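# Place pet feeder in taped outline with bowls seated

## Task

Bring the pet feeder inside the tape outline on the table, with its handle tab lined up at the red notch of the outline and each of the two steel bowls resting flat in its own well. At the finish this must hold with nothing from the robot supporting it.

## Robot and tools

ROBOT. There are two arms, left_arm and right_arm. Each has six revolute joints and a parallel two-finger gripper. Base positions in the scene frame: left_arm at (+0.013, +0.359, 0), turned about +6 degrees about z. right_arm at (-0.008, -0.342, 0), turned about -4 degrees. Joint ranges in rad: waist -2.618 to 3.054, shoulder 0 to 3.142, elbow 0 to 3.142, wrist pitch -1.571 to 1.571, wrist yaw -1.571 to 1.571, wrist roll -2.094 to 2.094. An elbow never quite reaches fully straight.

FRAMES. The scene frame has its origin on the tabletop midway between the arms. +z is up, +x points out across the table, and left_arm sits on the +y side. The arm names say nothing about which side of an image they appear on. In each gripper's own frame the fingers extend along +z and close along y. The reported end_effector_position is the point between the finger pads, roughly 1 cm short of the fingertips.

execute_actions(actions). actions is a list of actions, run in order. Each action is a table of at most 15 rows. Each row is one control step of 1/30 s. If a table has fewer than 15 rows, its final row repeats to fill out the 15 steps. A row always has 14 numbers in [-1, 1], covering both arms even if one is idle: dx, dy, dz, rx, ry, rz, opening for left_arm, then the same seven for right_arm. dx..rz are an offset, not a pose. They are measured in that gripper's own axes, from its measured pose at the start of the action (for a call's first action, the last pose a result reported). Each row counts from that same start, so rows do not add up. Scale: 1.0 equals 0.6 m or 180 degrees. rx, ry, rz form one rotation vector. opening is absolute: +1 is fully open (0.094 m), -1 is closed. An empty list just returns the current state and images.

Per step, the commanded pose is clipped to within 70 mm and 16 degrees of the measured pose. Position wins over orientation if both cannot be met. After an action an arm continues only to its last clipped pose, so a big offset can take several actions to finish.

move(target, speed, blocking). target is a single 14-number row laid out as above. Its offsets are in gripper axes, from the pose in the latest result that showed one. Each gripper travels in a straight line, and both paths finish together, taking 0.5 to 10 s. A path stops at 10 s even short of its target. Rotation goes the shorter way. Paths ignore obstacles and the other arm. speed is the top path speed in m/s, 0.002 to 0.5, default 0.25; turning is capped at twice that in rad/s. Actual hand speed can exceed it, especially near full reach. Faster contact hits harder, and aiming past a contact presses harder. The opening is applied at the start. blocking=false returns after 0.5 s while motion continues; other motion commands are then refused until wait or stop shows the end. The result adds a move: line: ending (done, off_target, moving, held, fault), active limits (paced = pose was clipped; held = a check blocked steps, after which the arm may surge), and each gripper's remaining distance to its target.

wait(seconds), 0 to 10: lets time run with the last commands held; returns early if a running move ends. stop(): brakes a running move; fast arms need room to stop, and fingers keep moving. zoom_image(camera, region): camera is cam_high, cam_low, cam_left_wrist or cam_right_wrist; region is [x0, y0, x1, y1] in that image's pixels, origin top-left, no larger than 504 by 504. read_manual(section) only returns licence text ("licences"). finished_scene(scene) ends the current scene, given its number; it is final.

RESULTS. The state line lists, for left_arm and right_arm, end_effector_position (m) and end_effector_quat_wxyz in the scene frame; at long reach these may be off. Hand target lines show where the controller is currently driving each gripper. A pose unreachable line means a clearance check changed or blocked that arm's command. grip_measured is the finger opening on the command scale; the last Joint positions entry is the opening in metres. Readings may be off by about 1 mm. Joint torques are total drive output and are noisy. MOTOR HOT appears at 75 C; at 90 C the arm is halted for 10 s, and at 100 C it goes limp and drops. FAULT or OVER-TEMPERATURE FAULT lines report stops.

Cameras: cam_high and cam_low (504x504, fixed), cam_left_wrist and cam_right_wrist (616x616, fisheye). Calibration matrices are supplied and are approximately correct.

PRACTICE. Arms tend to finish a centimetre or more low and can keep sinking under zero offsets. To hold an arm still, send the correction back to its desired pose in a reply's first call and zeros afterwards, aiming higher if it still sags. To grasp, command an opening around 0.03 below grip_measured for a firm hold, less for a gentle one. Fingers press at about 50 to 62 N, less on very thin parts. A held part may occasionally be tugged. The simulation keeps running while you compose a reply.

AVOID. Pushing or knocking anything off the table, letting the arms collide or press on each other, dropping or slipping the feeder or bowls, slamming into things, and pressing hard. Release everything before finishing so the feeder and bowls rest on their own.

Each tool is called after ">>>" as name(argument=value, ...) on one line, values as JSON.

## Session

>>> execute_actions(actions=[])

Scene clock: 0.00 s.
left_arm: end_effector_position=(+0.0701, +0.1119, +0.2698) grip_measured=+1.000 end_effector_quat_wxyz=(+0.281, +0.855, +0.332, -0.284) | right_arm: end_effector_position=(+0.3532, -0.2809, +0.1339) grip_measured=+1.000 end_effector_quat_wxyz=(-0.391, +0.598, -0.699, -0.040)
Joint positions: left_arm=[-0.968  1.13   1.288 -1.296  0.722  1.371  0.094] | right_arm=[-0.048  1.468  0.97  -0.516 -0.618 -1.356  0.094]
Joint velocities: left_arm=[-0.012 -0.002  0.002  0.022 -0.081  0.051  0.   ] | right_arm=[ 0.002  0.007 -0.012  0.037  0.037  0.007  0.   ]
Joint torques (N m, as the arm reports them, + toward a larger angle): no reading
Motor temperatures (°C, as the motors report them): left_arm=[23 26 23 23 23 23] | right_arm=[24 23 23 25 23 23]
Hand target (left_arm): +0.067, +0.113, +0.273; +0.283, +0.853, +0.330, -0.290
Hand target (right_arm): +0.352, -0.279, +0.138; +0.395, -0.597, +0.697, +0.046

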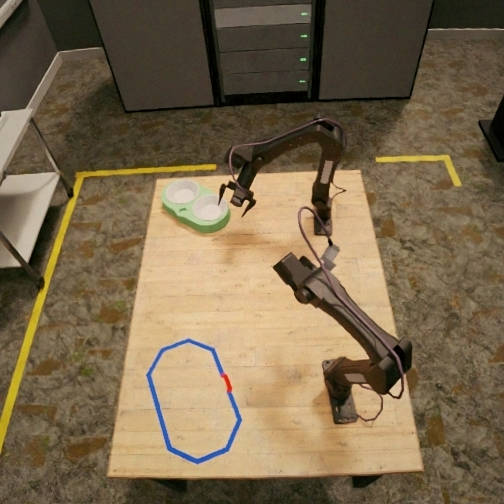

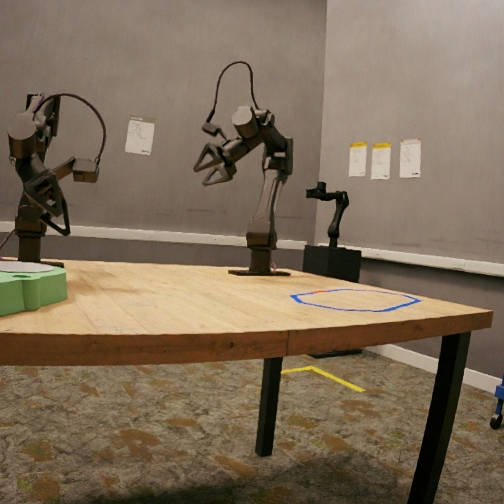

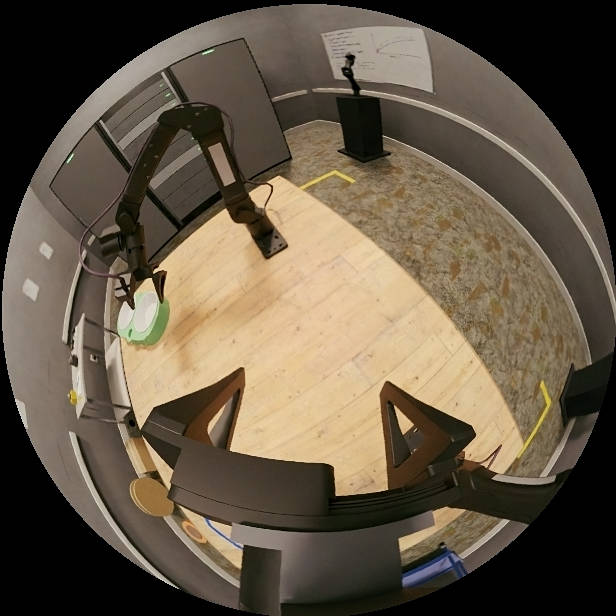

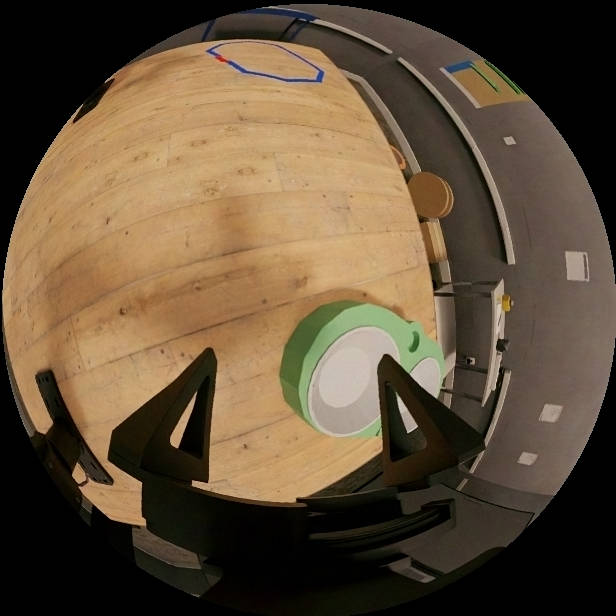

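>>> zoom_image(camera="cam_high", region=[130, 150, 290, 270])

>>> zoom_image(camera="cam_right_wrist", region=[250, 270, 490, 470])

>>> zoom_image(camera="cam_low", region=[0, 220, 160, 340])

Region (130, 150, 290, 270) of cam_high's 504x504 image, scaled by 3.150, with more detail than that image has; it fills the top 378 rows of this view, and the rest is white.

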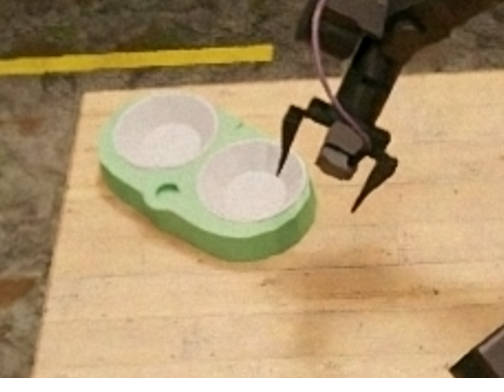

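Region (250, 270, 490, 470) of cam_right_wrist's 616x616 image, scaled by 2.100, with more detail than that image has.

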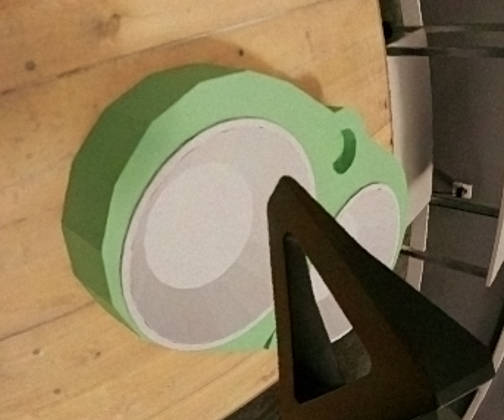

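Region (0, 220, 160, 340) of cam_low's 504x504 image, scaled by 3.150, with more detail than that image has; it fills the top 378 rows of this view, and the rest is white.

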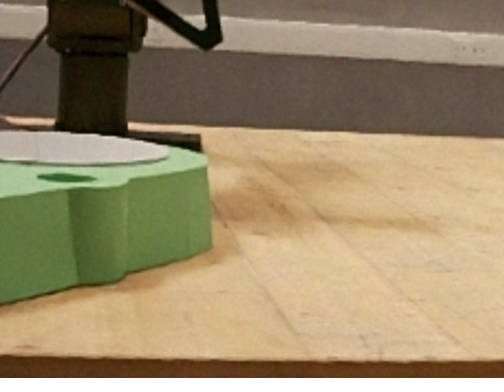

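>>> move(target=[0,0,0,0,0,0,1, 0.105,-0.275,0.059,-0.243,0.114,-0.316,0.0])

Scene clock: 4.23 s.
left_arm: end_effector_position=(+0.0709, +0.1122, +0.2692) grip_measured=+1.000 end_effector_quat_wxyz=(+0.280, +0.855, +0.333, -0.281) | right_arm: end_effector_position=(+0.5155, -0.3633, +0.1365) grip_measured=+0.003 end_effector_quat_wxyz=(-0.024, +0.851, -0.510, +0.123)
Joint positions: left_arm=[-0.968  1.13   1.288 -1.296  0.716  1.371  0.094] | right_arm=[ 0.059  2.537  2.743 -1.538  0.081 -2.086  0.047]
Joint velocities: left_arm=[-0.012  0.032  0.012  0.051 -0.007  0.066  0.   ] | right_arm=[-0.012 -0.007 -0.002 -0.037  0.051  0.022  0.001]
Joint torques (N m, as the arm reports them, + toward a larger angle): left_arm=[ 0.07 -1.55  6.01  1.22  0.44 -0.01] | right_arm=[  0.7  -15.09   8.94   0.2    0.03  -0.1 ]
Motor temperatures (°C, as the motors report them): left_arm=[23 26 24 24 23 23] | right_arm=[24 24 24 25 23 23]
Hand target (left_arm): +0.070, +0.112, +0.270; +0.281, +0.855, +0.332, -0.284
Hand target (right_arm): +0.514, -0.359, +0.133; -0.019, +0.855, -0.504, +0.118
Off the commanded pose (left_arm): 0.001 m, 0 deg.
Off the commanded pose (right_arm): 0.005 m, 27 deg; orientation clipped at the last step of the last action.
joint sent to its limit (right arm) — the command would take joint 4 (wrist pitch) past its lower limit and joint 6 (wrist roll) past its lower limit, so those joints were sent only as far as their limits.
move: off_target (right_arm); limits=paced
camera_calibration (this result's frames):
cam_left_wrist: T_world_to_cam=[[-0.811707, 0.550114, -0.196228, 0.054884], [0.581115, 0.726945, -0.365863, 0.0257452], [-0.0586194, -0.411005, -0.909746, 0.422845], [0, 0, 0, 1]] pos_world=[0.0543757, 0.124883, 0.40487]
cam_right_wrist: T_world_to_cam=[[0.811305, 0.556352, 0.1796, -0.245755], [0.223641, -0.579188, 0.783917, -0.395684], [0.540156, -0.59583, -0.594321, -0.305568], [0, 0, 0, 1]] pos_world=[0.452928, -0.274516, 0.172716]

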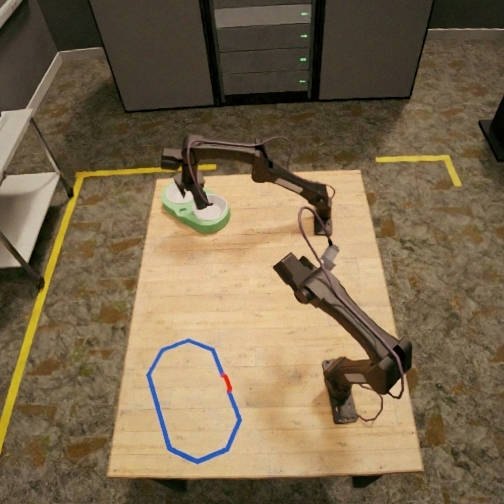

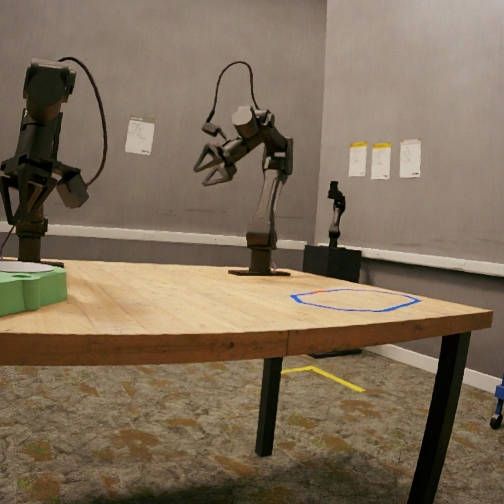

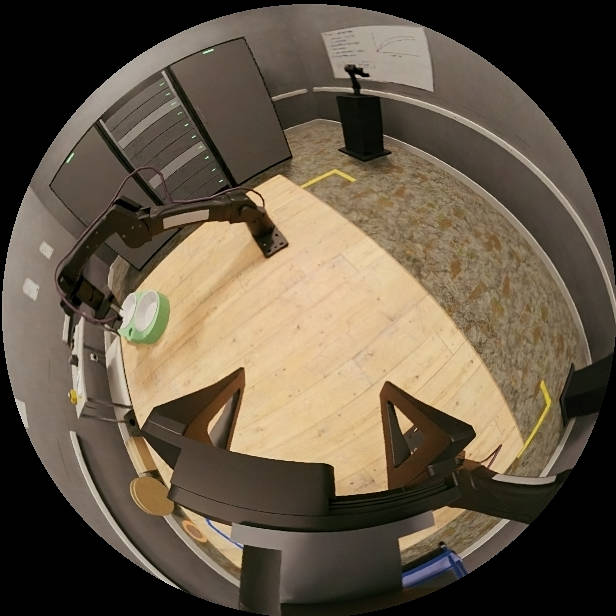

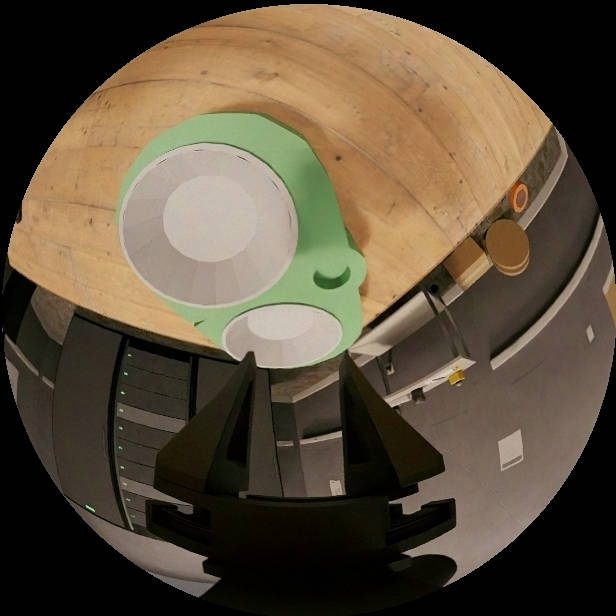

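>>> move(target=[0,0,0,0,0,0,1, 0,0,0,0,0,0.87,0.0], speed=0.5)

Scene clock: 7.87 s.
left_arm: end_effector_position=(+0.0716, +0.1125, +0.2686) grip_measured=+1.000 end_effector_quat_wxyz=(+0.280, +0.856, +0.334, -0.278) | right_arm: end_effector_position=(+0.5160, -0.3628, +0.1366) grip_measured=+0.003 end_effector_quat_wxyz=(+0.126, +0.322, +0.938, -0.001)
Joint positions: left_arm=[-0.968  1.13   1.288 -1.296  0.71   1.371  0.094] | right_arm=[ 0.059  2.537  2.743 -1.536  0.079  0.636  0.047]
Joint velocities: left_arm=[-0.007 -0.002 -0.002  0.007 -0.007 -0.007  0.   ] | right_arm=[-0.007 -0.002 -0.012  0.007 -0.007 -0.007 -0.001]
Joint torques (N m, as the arm reports them, + toward a larger angle): left_arm=[-0.04 -1.46  6.05  1.17  0.43  0.01] | right_arm=[  0.05 -16.71   6.76   0.39   0.05   0.08]
Motor temperatures (°C, as the motors report them): left_arm=[23 26 24 24 23 23] | right_arm=[24 25 24 25 23 23]
Hand target (left_arm): +0.071, +0.112, +0.269; +0.280, +0.855, +0.333, -0.281
Hand target (right_arm): +0.515, -0.363, +0.137; +0.125, +0.327, +0.937, -0.001
Off the commanded pose (left_arm): 0.001 m, 0 deg.
Off the commanded pose (right_arm): 0.001 m, 1 deg.
move: done
camera_calibration (this result's frames):
cam_left_wrist: T_world_to_cam=[[-0.812246, 0.548832, -0.197585, 0.0557775], [0.580806, 0.729563, -0.361111, 0.0233189], [-0.0540386, -0.40807, -0.91135, 0.422229], [0, 0, 0, 1]] pos_world=[0.054578, 0.124674, 0.40424]
cam_right_wrist: T_world_to_cam=[[-0.540469, -0.840872, -0.028776, -0.0273434], [-0.756105, 0.470414, 0.45499, 0.535686], [-0.369052, 0.267666, -0.890031, 0.517329], [0, 0, 0, 1]] pos_world=[0.581177, -0.413458, 0.215921]

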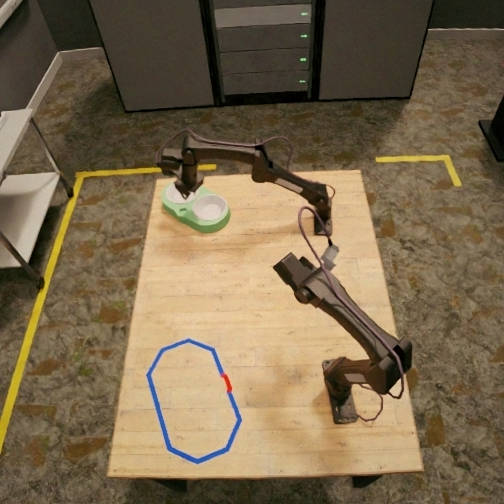

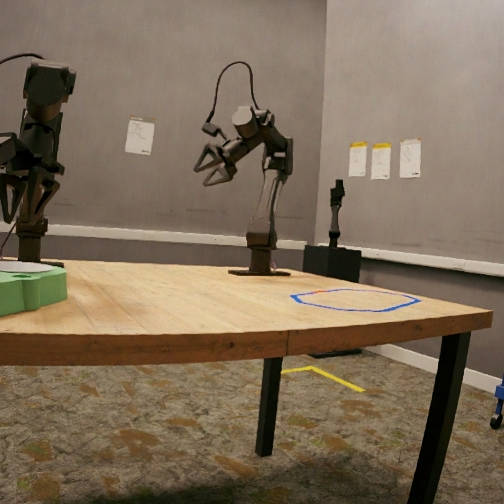

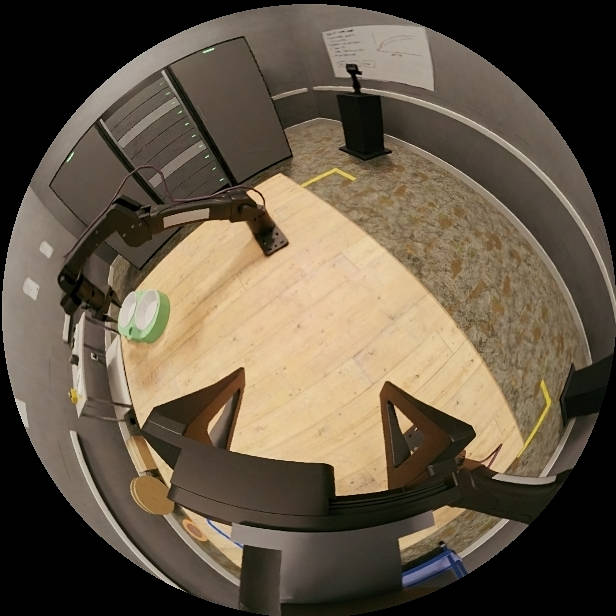

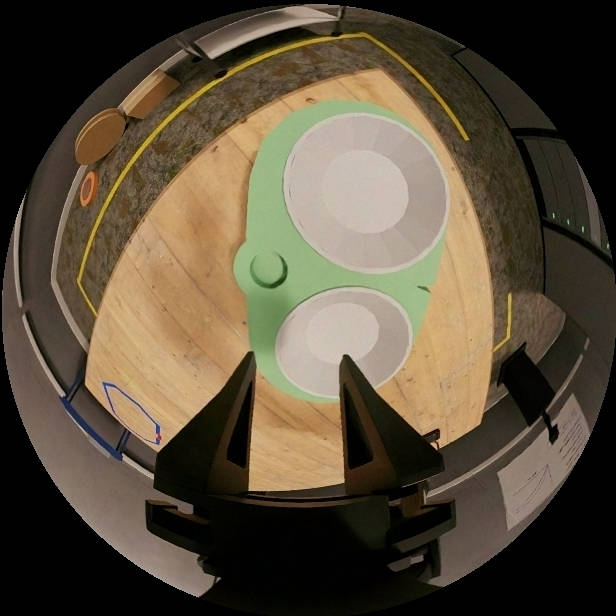

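>>> move(target=[0,0,0,0,0,0,1, -0.028,0.073,0.097,0,0,0,-0.28], speed=0.15)

Scene clock: 9.17 s.
left_arm: end_effector_position=(+0.0724, +0.1127, +0.2680) grip_measured=+1.000 end_effector_quat_wxyz=(+0.279, +0.857, +0.335, -0.276) | right_arm: end_effector_position=(+0.5608, -0.3442, +0.0784) grip_measured=-0.277 end_effector_quat_wxyz=(+0.150, +0.314, +0.937, +0.011)
Joint positions: left_arm=[-0.968  1.13   1.288 -1.296  0.705  1.371  0.094] | right_arm=[ 0.093  2.726  2.854 -1.407  0.079  0.655  0.034]
Joint velocities: left_arm=[ 0.012  0.012 -0.017 -0.081 -0.051 -0.051  0.   ] | right_arm=[-0.002 -0.007  0.002 -0.022 -0.007  0.051  0.001]
Joint torques (N m, as the arm reports them, + toward a larger angle): left_arm=[ 0.09 -1.45  6.01  1.15  0.43 -0.01] | right_arm=[  0.22 -17.98   9.39   0.62   0.11   0.06]
Motor temperatures (°C, as the motors report them): left_arm=[23 26 24 24 23 23] | right_arm=[24 25 24 25 23 23]
Hand target (left_arm): +0.072, +0.112, +0.269; +0.280, +0.856, +0.334, -0.278
Hand target (right_arm): +0.567, -0.344, +0.087; +0.168, +0.317, +0.933, +0.014
Off the commanded pose (left_arm): 0.001 m, 0 deg.
Off the commanded pose (right_arm): 0.013 m, 3 deg.
elbow stopped short (right arm): the move would have taken joint 3 (elbow) straighter than the controller allows; a more bent joint 3 avoids this.
move: off_target (right_arm)
camera_calibration (this result's frames):
cam_left_wrist: T_world_to_cam=[[-0.812777, 0.547553, -0.198948, 0.0566716], [0.580472, 0.732165, -0.356351, 0.0208965], [-0.0494585, -0.405118, -0.912926, 0.4216], [0, 0, 0, 1]] pos_world=[0.0547832, 0.124467, 0.40361]
cam_right_wrist: T_world_to_cam=[[-0.524613, -0.849151, -0.0610208, 0.00160395], [-0.786425, 0.455913, 0.416747, 0.602249], [-0.326061, 0.266619, -0.906972, 0.453883], [0, 0, 0, 1]] pos_world=[0.622459, -0.394225, 0.160772]

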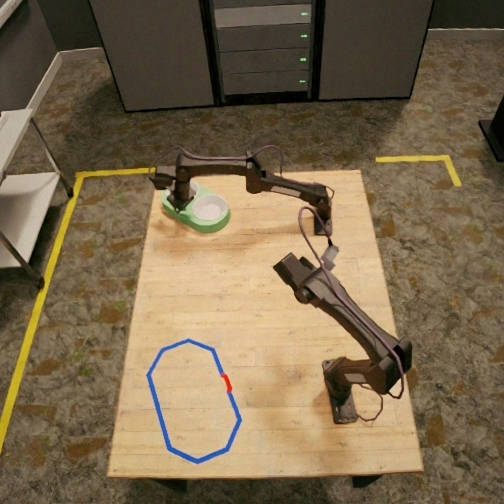

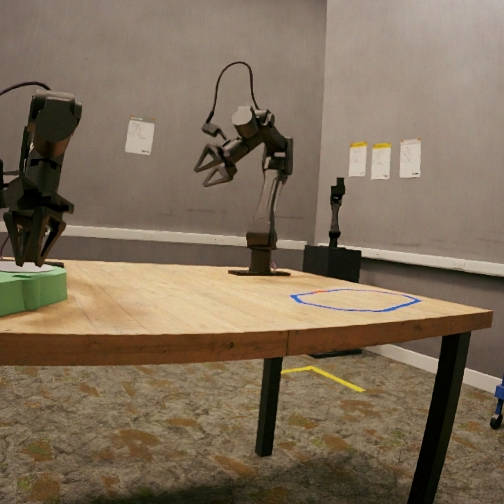

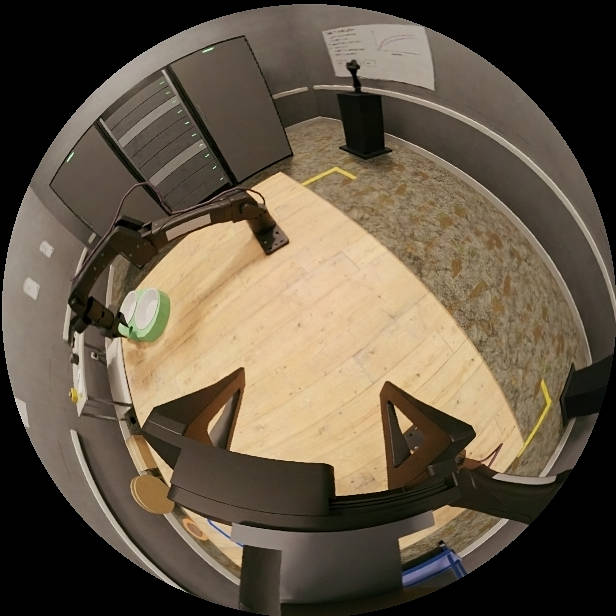

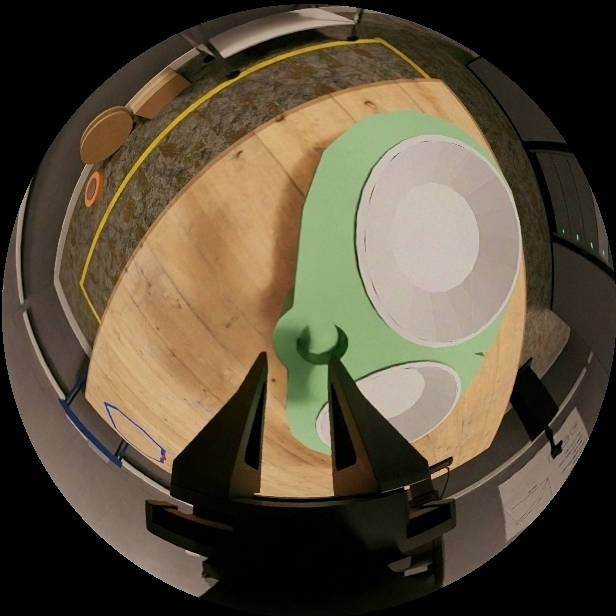

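>>> move(target=[0,0,0,0,0,0,1, -0.008,0.0,0.045,0,0,0,-0.28], speed=0.08)

Scene clock: 10.17 s.
left_arm: end_effector_position=(+0.0732, +0.1130, +0.2674) grip_measured=+1.000 end_effector_quat_wxyz=(+0.279, +0.857, +0.336, -0.273) | right_arm: end_effector_position=(+0.5678, -0.3435, +0.0536) grip_measured=-0.277 end_effector_quat_wxyz=(+0.145, +0.314, +0.938, +0.011)
Joint positions: left_arm=[-0.968  1.13   1.288 -1.296  0.699  1.371  0.094] | right_arm=[ 0.093  2.776  2.854 -1.366  0.076  0.654  0.034]
Joint velocities: left_arm=[-0.022  0.012  0.002  0.007  0.022  0.007  0.   ] | right_arm=[ 0.022 -0.012 -0.007  0.022  0.037  0.007 -0.001]
Joint torques (N m, as the arm reports them, + toward a larger angle): left_arm=[ 0.08 -1.62  6.06  1.16  0.42  0.01] | right_arm=[ -0.65 -17.58   8.7    0.56   0.04  -0.13]
Motor temperatures (°C, as the motors report them): left_arm=[23 26 24 24 23 23] | right_arm=[24 26 24 25 23 23]
Hand target (left_arm): +0.072, +0.113, +0.268; +0.279, +0.857, +0.335, -0.276
Hand target (right_arm): +0.571, -0.350, +0.054; +0.152, +0.314, +0.937, +0.012
Off the commanded pose (left_arm): 0.001 m, 0 deg.
Off the commanded pose (right_arm): 0.007 m, 1 deg.
move: done
camera_calibration (this result's frames):
cam_left_wrist: T_world_to_cam=[[-0.813299, 0.546277, -0.200317, 0.0575665], [0.580113, 0.73475, -0.351584, 0.0184783], [-0.0448794, -0.402149, -0.914473, 0.420955], [0, 0, 0, 1]] pos_world=[0.0549915, 0.124263, 0.402981]
cam_right_wrist: T_world_to_cam=[[-0.523834, -0.849836, -0.0581125, 0.00349694], [-0.783088, 0.453597, 0.425467, 0.614605], [-0.335217, 0.268381, -0.903106, 0.439104], [0, 0, 0, 1]] pos_world=[0.630317, -0.393659, 0.135267]

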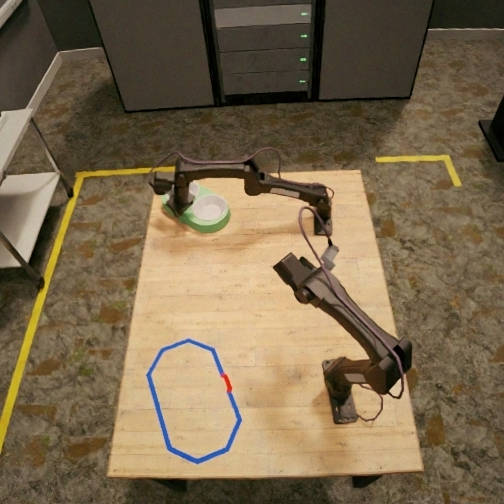

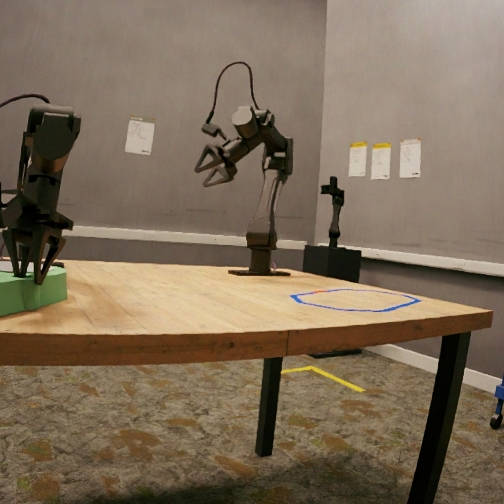

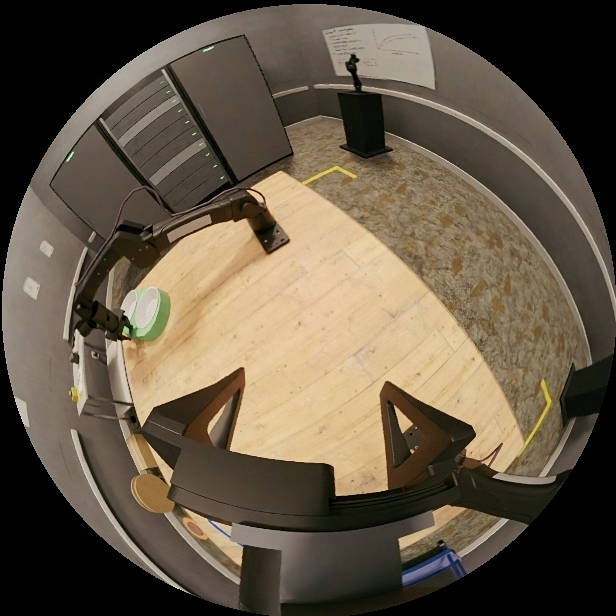

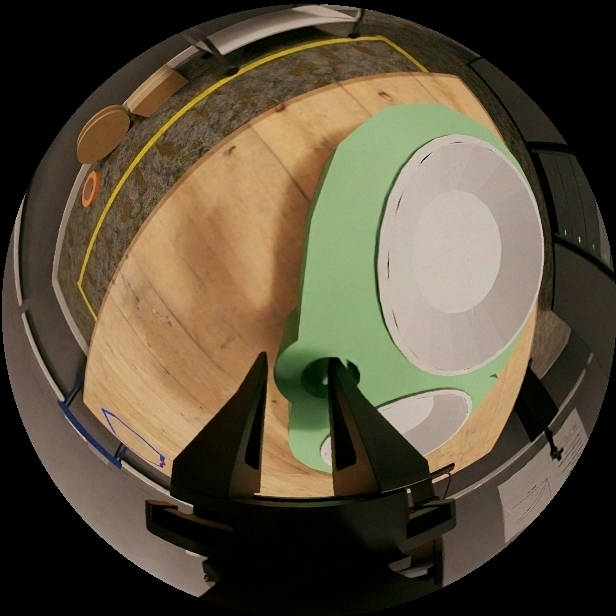

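>>> move(target=[0,0,0,0,0,0,1, 0,0,0,0,0,0,-0.85])

Scene clock: 11.37 s.
left_arm: end_effector_position=(+0.0739, +0.1133, +0.2668) grip_measured=+1.000 end_effector_quat_wxyz=(+0.278, +0.858, +0.337, -0.271) | right_arm: end_effector_position=(+0.5681, -0.3419, +0.0536) grip_measured=-0.677 end_effector_quat_wxyz=(+0.145, +0.313, +0.938, +0.015)
Joint positions: left_arm=[-0.968  1.13   1.288 -1.296  0.693  1.371  0.094] | right_arm=[ 0.094  2.776  2.854 -1.365  0.068  0.654  0.015]
Joint velocities: left_arm=[ 0.002 -0.012  0.007 -0.007 -0.051  0.037  0.   ] | right_arm=[-0.007  0.007  0.007 -0.051 -0.066  0.022 -0.   ]
Joint torques (N m, as the arm reports them, + toward a larger angle): left_arm=[ 0.   -1.5   6.2   1.19  0.44 -0.02] | right_arm=[  0.06 -18.42   7.21   0.48   0.11  -0.03]
Motor temperatures (°C, as the motors report them): left_arm=[23 26 24 24 23 23] | right_arm=[24 26 24 25 23 23]
Hand target (left_arm): +0.073, +0.113, +0.267; +0.279, +0.857, +0.336, -0.273
Hand target (right_arm): +0.568, -0.343, +0.054; +0.145, +0.314, +0.938, +0.011
Off the commanded pose (left_arm): 0.001 m, 0 deg.
Off the commanded pose (right_arm): 0.002 m, 0 deg.
move: done
camera_calibration (this result's frames):
cam_left_wrist: T_world_to_cam=[[-0.813812, 0.545004, -0.201692, 0.058462], [0.579729, 0.737318, -0.34681, 0.0160643], [-0.0403013, -0.399165, -0.915993, 0.420296], [0, 0, 0, 1]] pos_world=[0.0552027, 0.124061, 0.402351]
cam_right_wrist: T_world_to_cam=[[-0.521611, -0.850697, -0.065089, 0.00385159], [-0.784813, 0.44849, 0.427698, 0.613282], [-0.334649, 0.274175, -0.901575, 0.440388], [0, 0, 0, 1]] pos_world=[0.630696, -0.392518, 0.134995]

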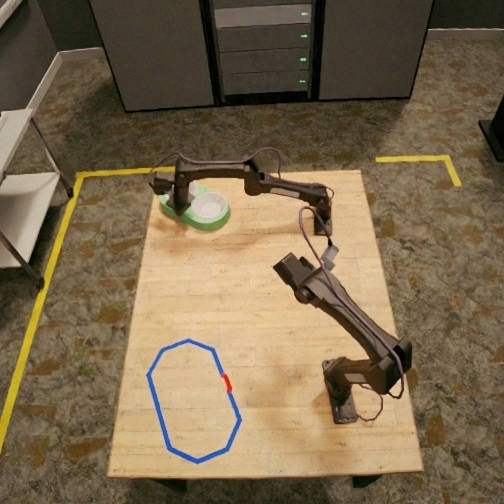

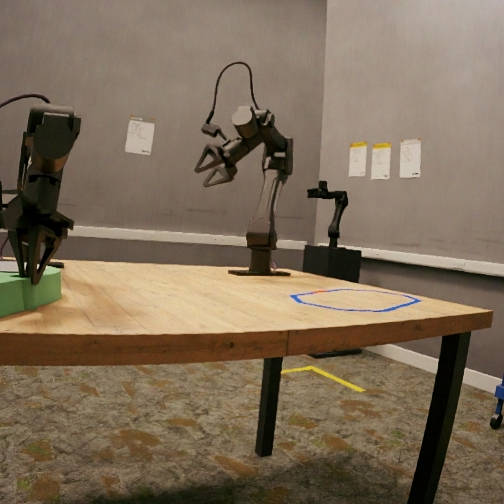

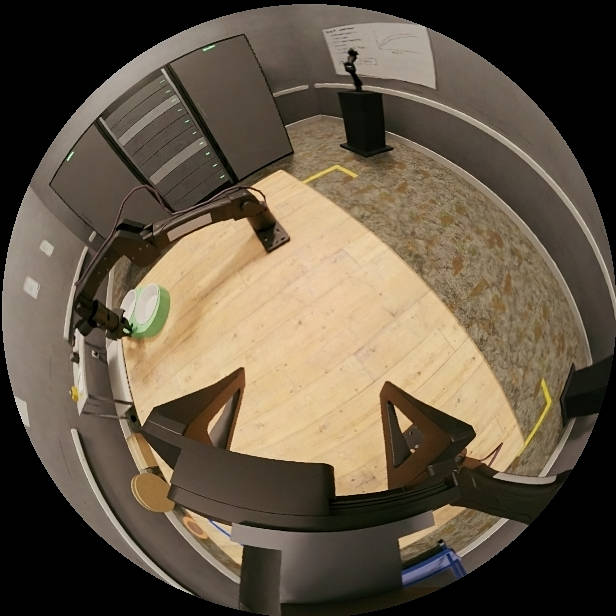

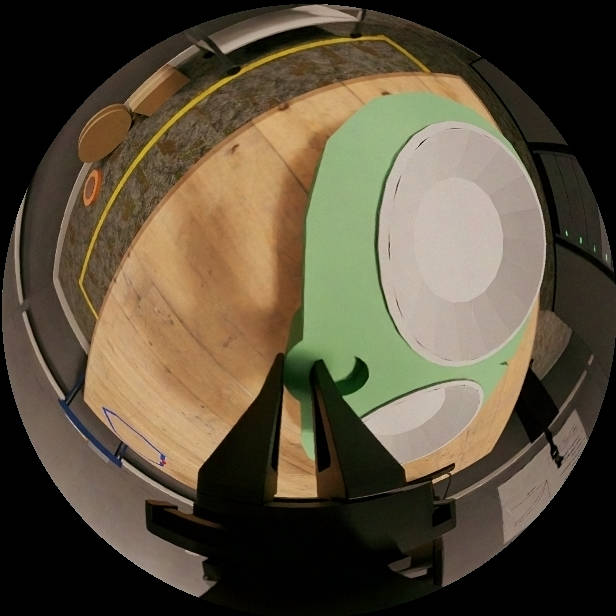

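>>> move(target=[0,0,0,0,0,0,1, 0.55,0.294,-0.118,-0.088,0.037,-0.319,-0.85], speed=0.12)

Scene clock: 16.23 s.
left_arm: end_effector_position=(+0.0747, +0.1136, +0.2663) grip_measured=+1.000 end_effector_quat_wxyz=(+0.278, +0.858, +0.338, -0.268) | right_arm: end_effector_position=(+0.3985, -0.0070, +0.0537) grip_measured=-0.679 end_effector_quat_wxyz=(+0.115, -0.185, +0.973, +0.078)
Joint positions: left_arm=[-0.968  1.13   1.288 -1.296  0.688  1.371  0.094] | right_arm=[ 0.752  2.355  2.064 -1.002 -0.028  0.306  0.015]
Joint velocities: left_arm=[-0.017 -0.007  0.007 -0.007  0.007 -0.066  0.   ] | right_arm=[-0.012  0.002 -0.007  0.066 -0.051  0.11   0.   ]
Joint torques (N m, as the arm reports them, + toward a larger angle): left_arm=[-0.08 -1.68  6.05  1.2   0.41  0.02] | right_arm=[  0.47 -14.67  10.03   0.54  -0.27  -0.16]
Motor temperatures (°C, as the motors report them): left_arm=[23 26 24 24 23 23] | right_arm=[24 27 24 25 23 23]
Hand target (left_arm): +0.074, +0.113, +0.267; +0.278, +0.858, +0.337, -0.271
Hand target (right_arm): +0.399, +0.003, +0.054; +0.116, -0.196, +0.969, +0.090
Off the commanded pose (left_arm): 0.001 m, 0 deg.
Off the commanded pose (right_arm): 0.007 m, 2 deg.
move: done
camera_calibration (this result's frames):
cam_left_wrist: T_world_to_cam=[[-0.814284, 0.54382, -0.202982, 0.0592984], [0.579348, 0.739699, -0.342347, 0.013815], [-0.0360296, -0.396365, -0.917386, 0.419668], [0, 0, 0, 1]] pos_world=[0.0554025, 0.123875, 0.401763]
cam_right_wrist: T_world_to_cam=[[0.451249, -0.890651, -0.0558081, -0.188216], [-0.790797, -0.42807, 0.437488, 0.325667], [-0.413539, -0.153283, -0.897491, 0.32012], [0, 0, 0, 1]] pos_world=[0.474851, 0.0208423, 0.134325]

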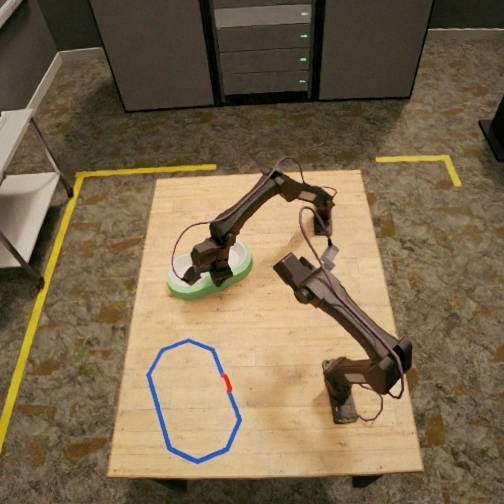

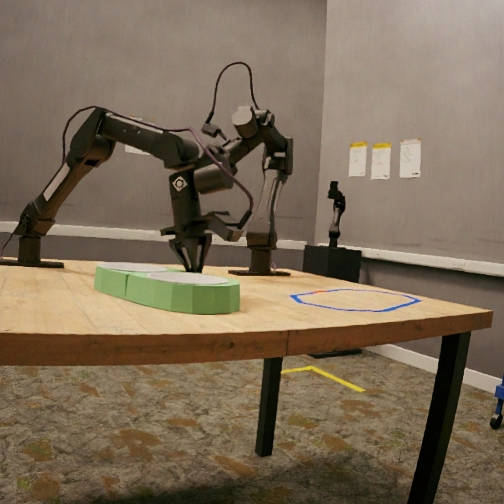

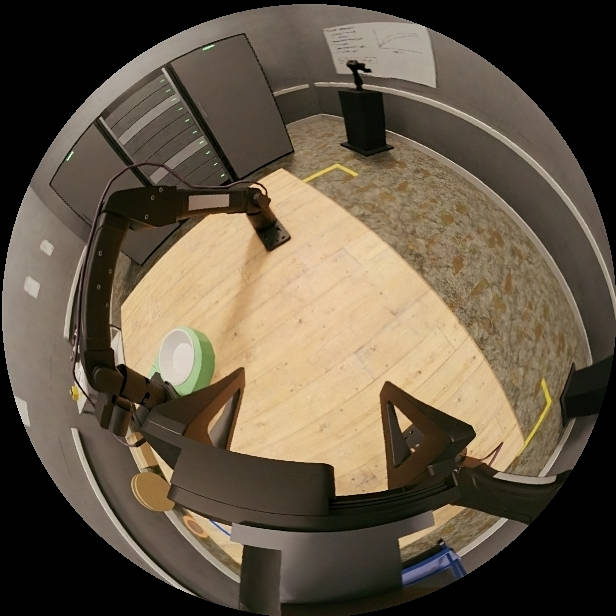

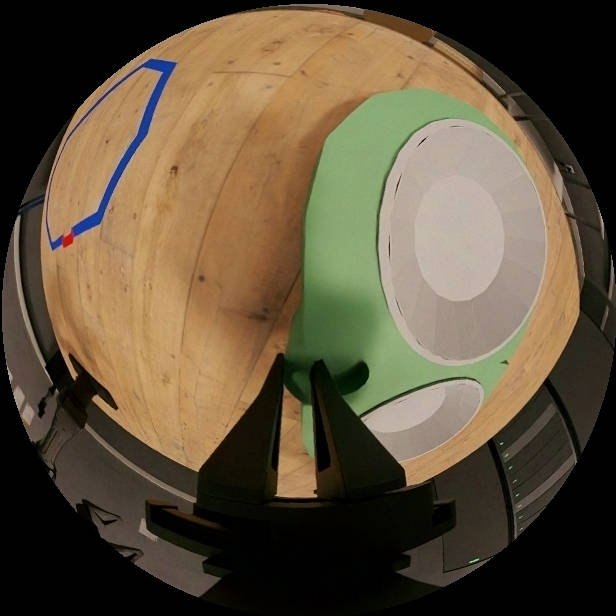

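>>> execute_actions(actions=[[[0,0,0,0,0,0,1,0,0,0,0,0,0,-0.28]],[[0,0,0,0,0,0,1,0,0,-0.1,0,0,0,-0.28]],[[0,0,0,0,0,0,1,0,0,-0.08,0,0,0,-0.28]]])

Scene clock: 17.87 s.
left_arm: end_effector_position=(+0.0769, +0.1145, +0.2646) grip_measured=+1.000 end_effector_quat_wxyz=(+0.277, +0.860, +0.340, -0.261) | right_arm: end_effector_position=(+0.3775, -0.0241, +0.1405) grip_measured=-0.283 end_effector_quat_wxyz=(+0.107, -0.185, +0.974, +0.073)
Joint positions: left_arm=[-0.968  1.13   1.288 -1.296  0.671  1.371  0.094] | right_arm=[ 0.752  2.277  2.283 -1.318 -0.028  0.306  0.034]
Joint velocities: left_arm=[-0.007  0.007 -0.002  0.037 -0.007 -0.051  0.   ] | right_arm=[ 0.002  0.017  0.002 -0.051  0.066  0.007  0.   ]
Joint torques (N m, as the arm reports them, + toward a larger angle): left_arm=[-0.12 -1.52  6.13  1.18  0.4   0.02] | right_arm=[  0.01 -15.96   9.33   0.39  -0.03  -0.04]
Motor temperatures (°C, as the motors report them): left_arm=[23 26 24 24 23 23] | right_arm=[24 27 24 25 23 23]
Hand target (left_arm): +0.076, +0.114, +0.265; +0.277, +0.859, +0.340, -0.263
Hand target (right_arm): +0.378, -0.025, +0.150; +0.113, -0.185, +0.973, +0.076
Off the commanded pose (left_arm): 0.001 m, 0 deg.
Off the commanded pose (right_arm): 0.010 m, 1 deg.
camera_calibration (this result's frames):
cam_left_wrist: T_world_to_cam=[[-0.815686, 0.540201, -0.206977, 0.0618704], [0.57804, 0.746919, -0.328604, 0.00693041], [-0.0229172, -0.387679, -0.92151, 0.417659], [0, 0, 0, 1]] pos_world=[0.0560323, 0.123319, 0.39996]
cam_right_wrist: T_world_to_cam=[[0.450344, -0.891379, -0.0513237, -0.189361], [-0.78405, -0.42231, 0.454884, 0.258918], [-0.427149, -0.164614, -0.889071, 0.390363], [0, 0, 0, 1]] pos_world=[0.455025, 0.00481034, 0.219564]

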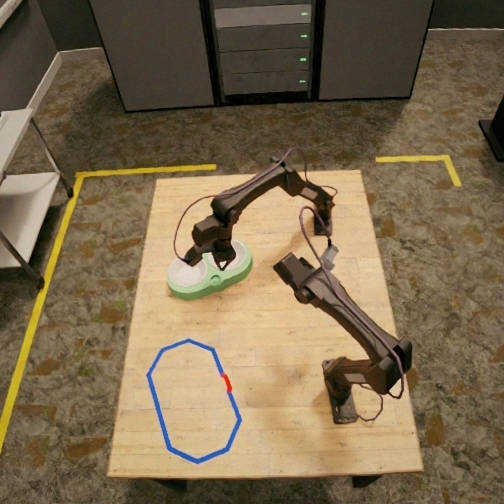

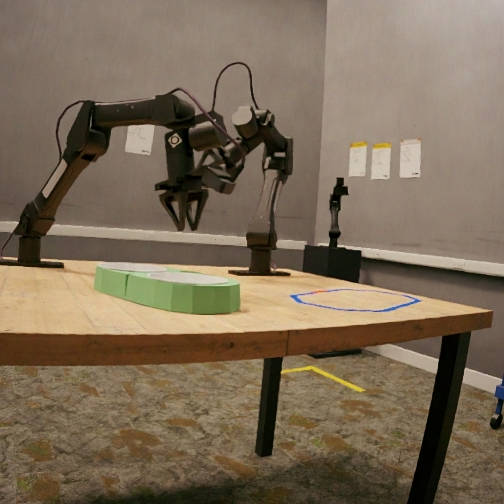

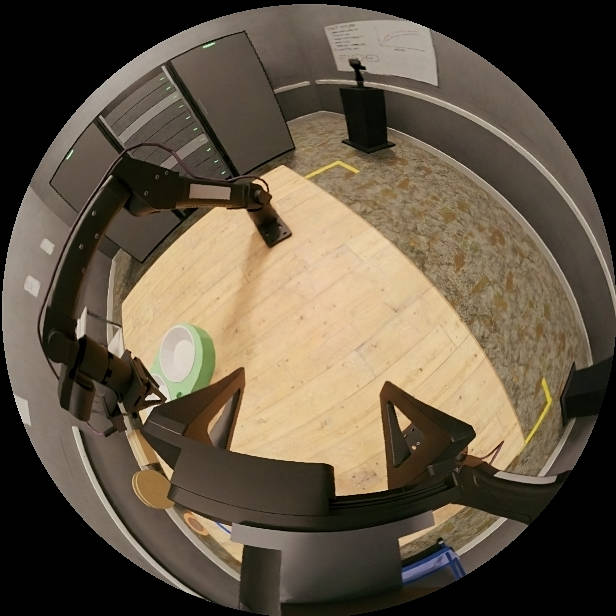

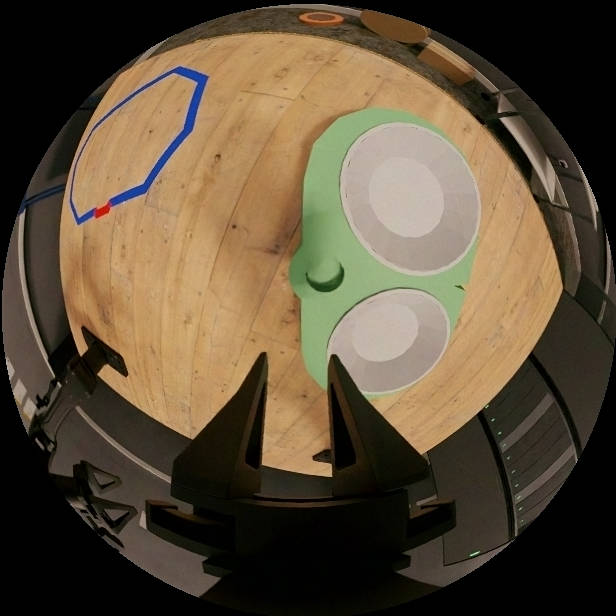

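>>> move(target=[0.366,0.44,0.15,0.146,0.203,0.111,-0.28, 0.305,-0.39,-0.2,0,0,0,-0.28])

Scene clock: 20.67 s.
left_arm: end_effector_position=(+0.3827, -0.0136, +0.1343) grip_measured=-0.279 end_effector_quat_wxyz=(+0.101, +0.975, +0.189, +0.065) | right_arm: end_effector_position=(+0.2863, -0.3279, +0.1951) grip_measured=-0.283 end_effector_quat_wxyz=(+0.109, -0.181, +0.976, +0.061)
Joint positions: left_arm=[-0.893  2.552  2.764 -1.543  0.004  1.968  0.034] | right_arm=[ 0.015  1.501  1.48  -1.366 -0.17  -0.41   0.034]
Joint velocities: left_arm=[-0.012 -0.012 -0.002 -0.066 -0.022  0.022 -0.001] | right_arm=[-0.002  0.002  0.002 -0.081  0.007 -0.11  -0.   ]
Joint torques (N m, as the arm reports them, + toward a larger angle): left_arm=[  0.5  -12.23   7.7    0.7   -0.04   0.04] | right_arm=[-0.18 -8.85  6.41  0.22 -0.24 -0.1 ]
Motor temperatures (°C, as the motors report them): left_arm=[23 27 25 24 23 23] | right_arm=[24 27 24 25 23 23]
Hand target (left_arm): +0.384, -0.010, +0.139; +0.101, +0.974, +0.190, +0.067
Hand target (right_arm): +0.281, -0.326, +0.199; +0.114, -0.186, +0.974, +0.067
Off the commanded pose (left_arm): 0.007 m, 14 deg.
Off the commanded pose (right_arm): 0.011 m, 1 deg.
joint sent to its limit (left arm) — the command would take joint 4 (wrist pitch) past its lower limit, so that joint was sent only as far as its limit.
move: off_target (left_arm, right_arm)
camera_calibration (this result's frames):
cam_left_wrist: T_world_to_cam=[[-0.48483, 0.841729, -0.237553, 0.235136], [0.716912, 0.538052, 0.443326, -0.276561], [0.500976, 0.0446327, -0.86431, 0.052602], [0, 0, 0, 1]] pos_world=[0.285919, -0.0514644, 0.223928]
cam_right_wrist: T_world_to_cam=[[0.44005, -0.897495, -0.0293138, -0.419687], [-0.792093, -0.403335, 0.458159, 0.042153], [-0.423019, -0.178393, -0.888387, 0.344152], [0, 0, 0, 1]] pos_world=[0.363655, -0.298271, 0.274124]

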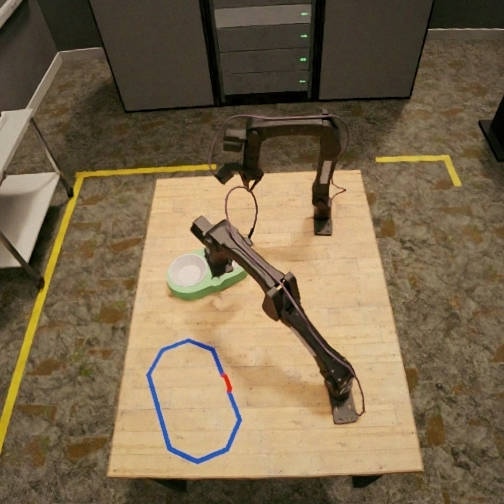

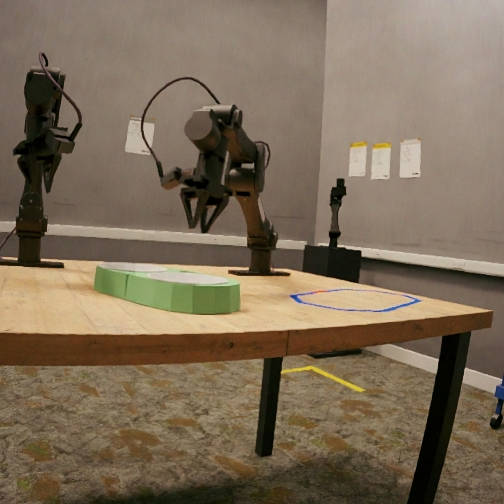

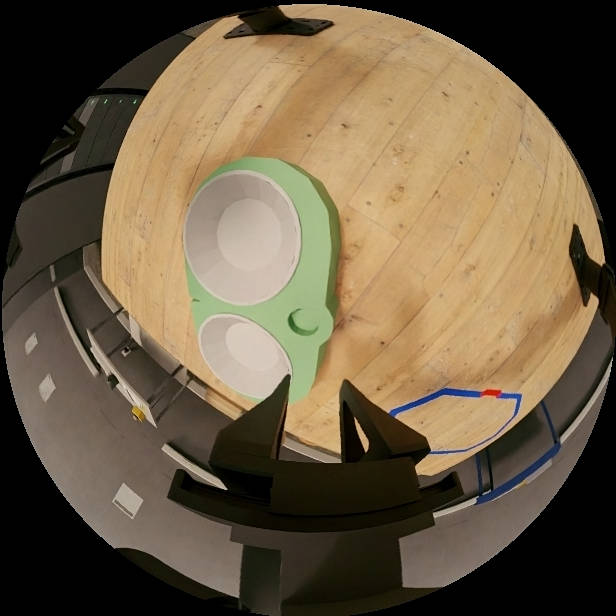

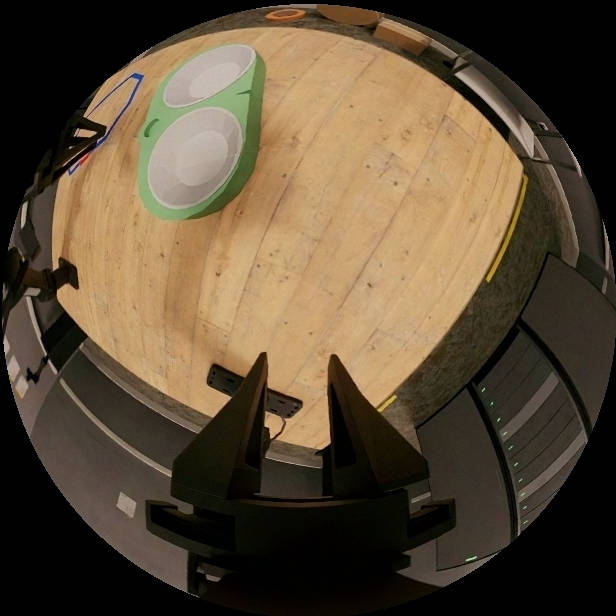

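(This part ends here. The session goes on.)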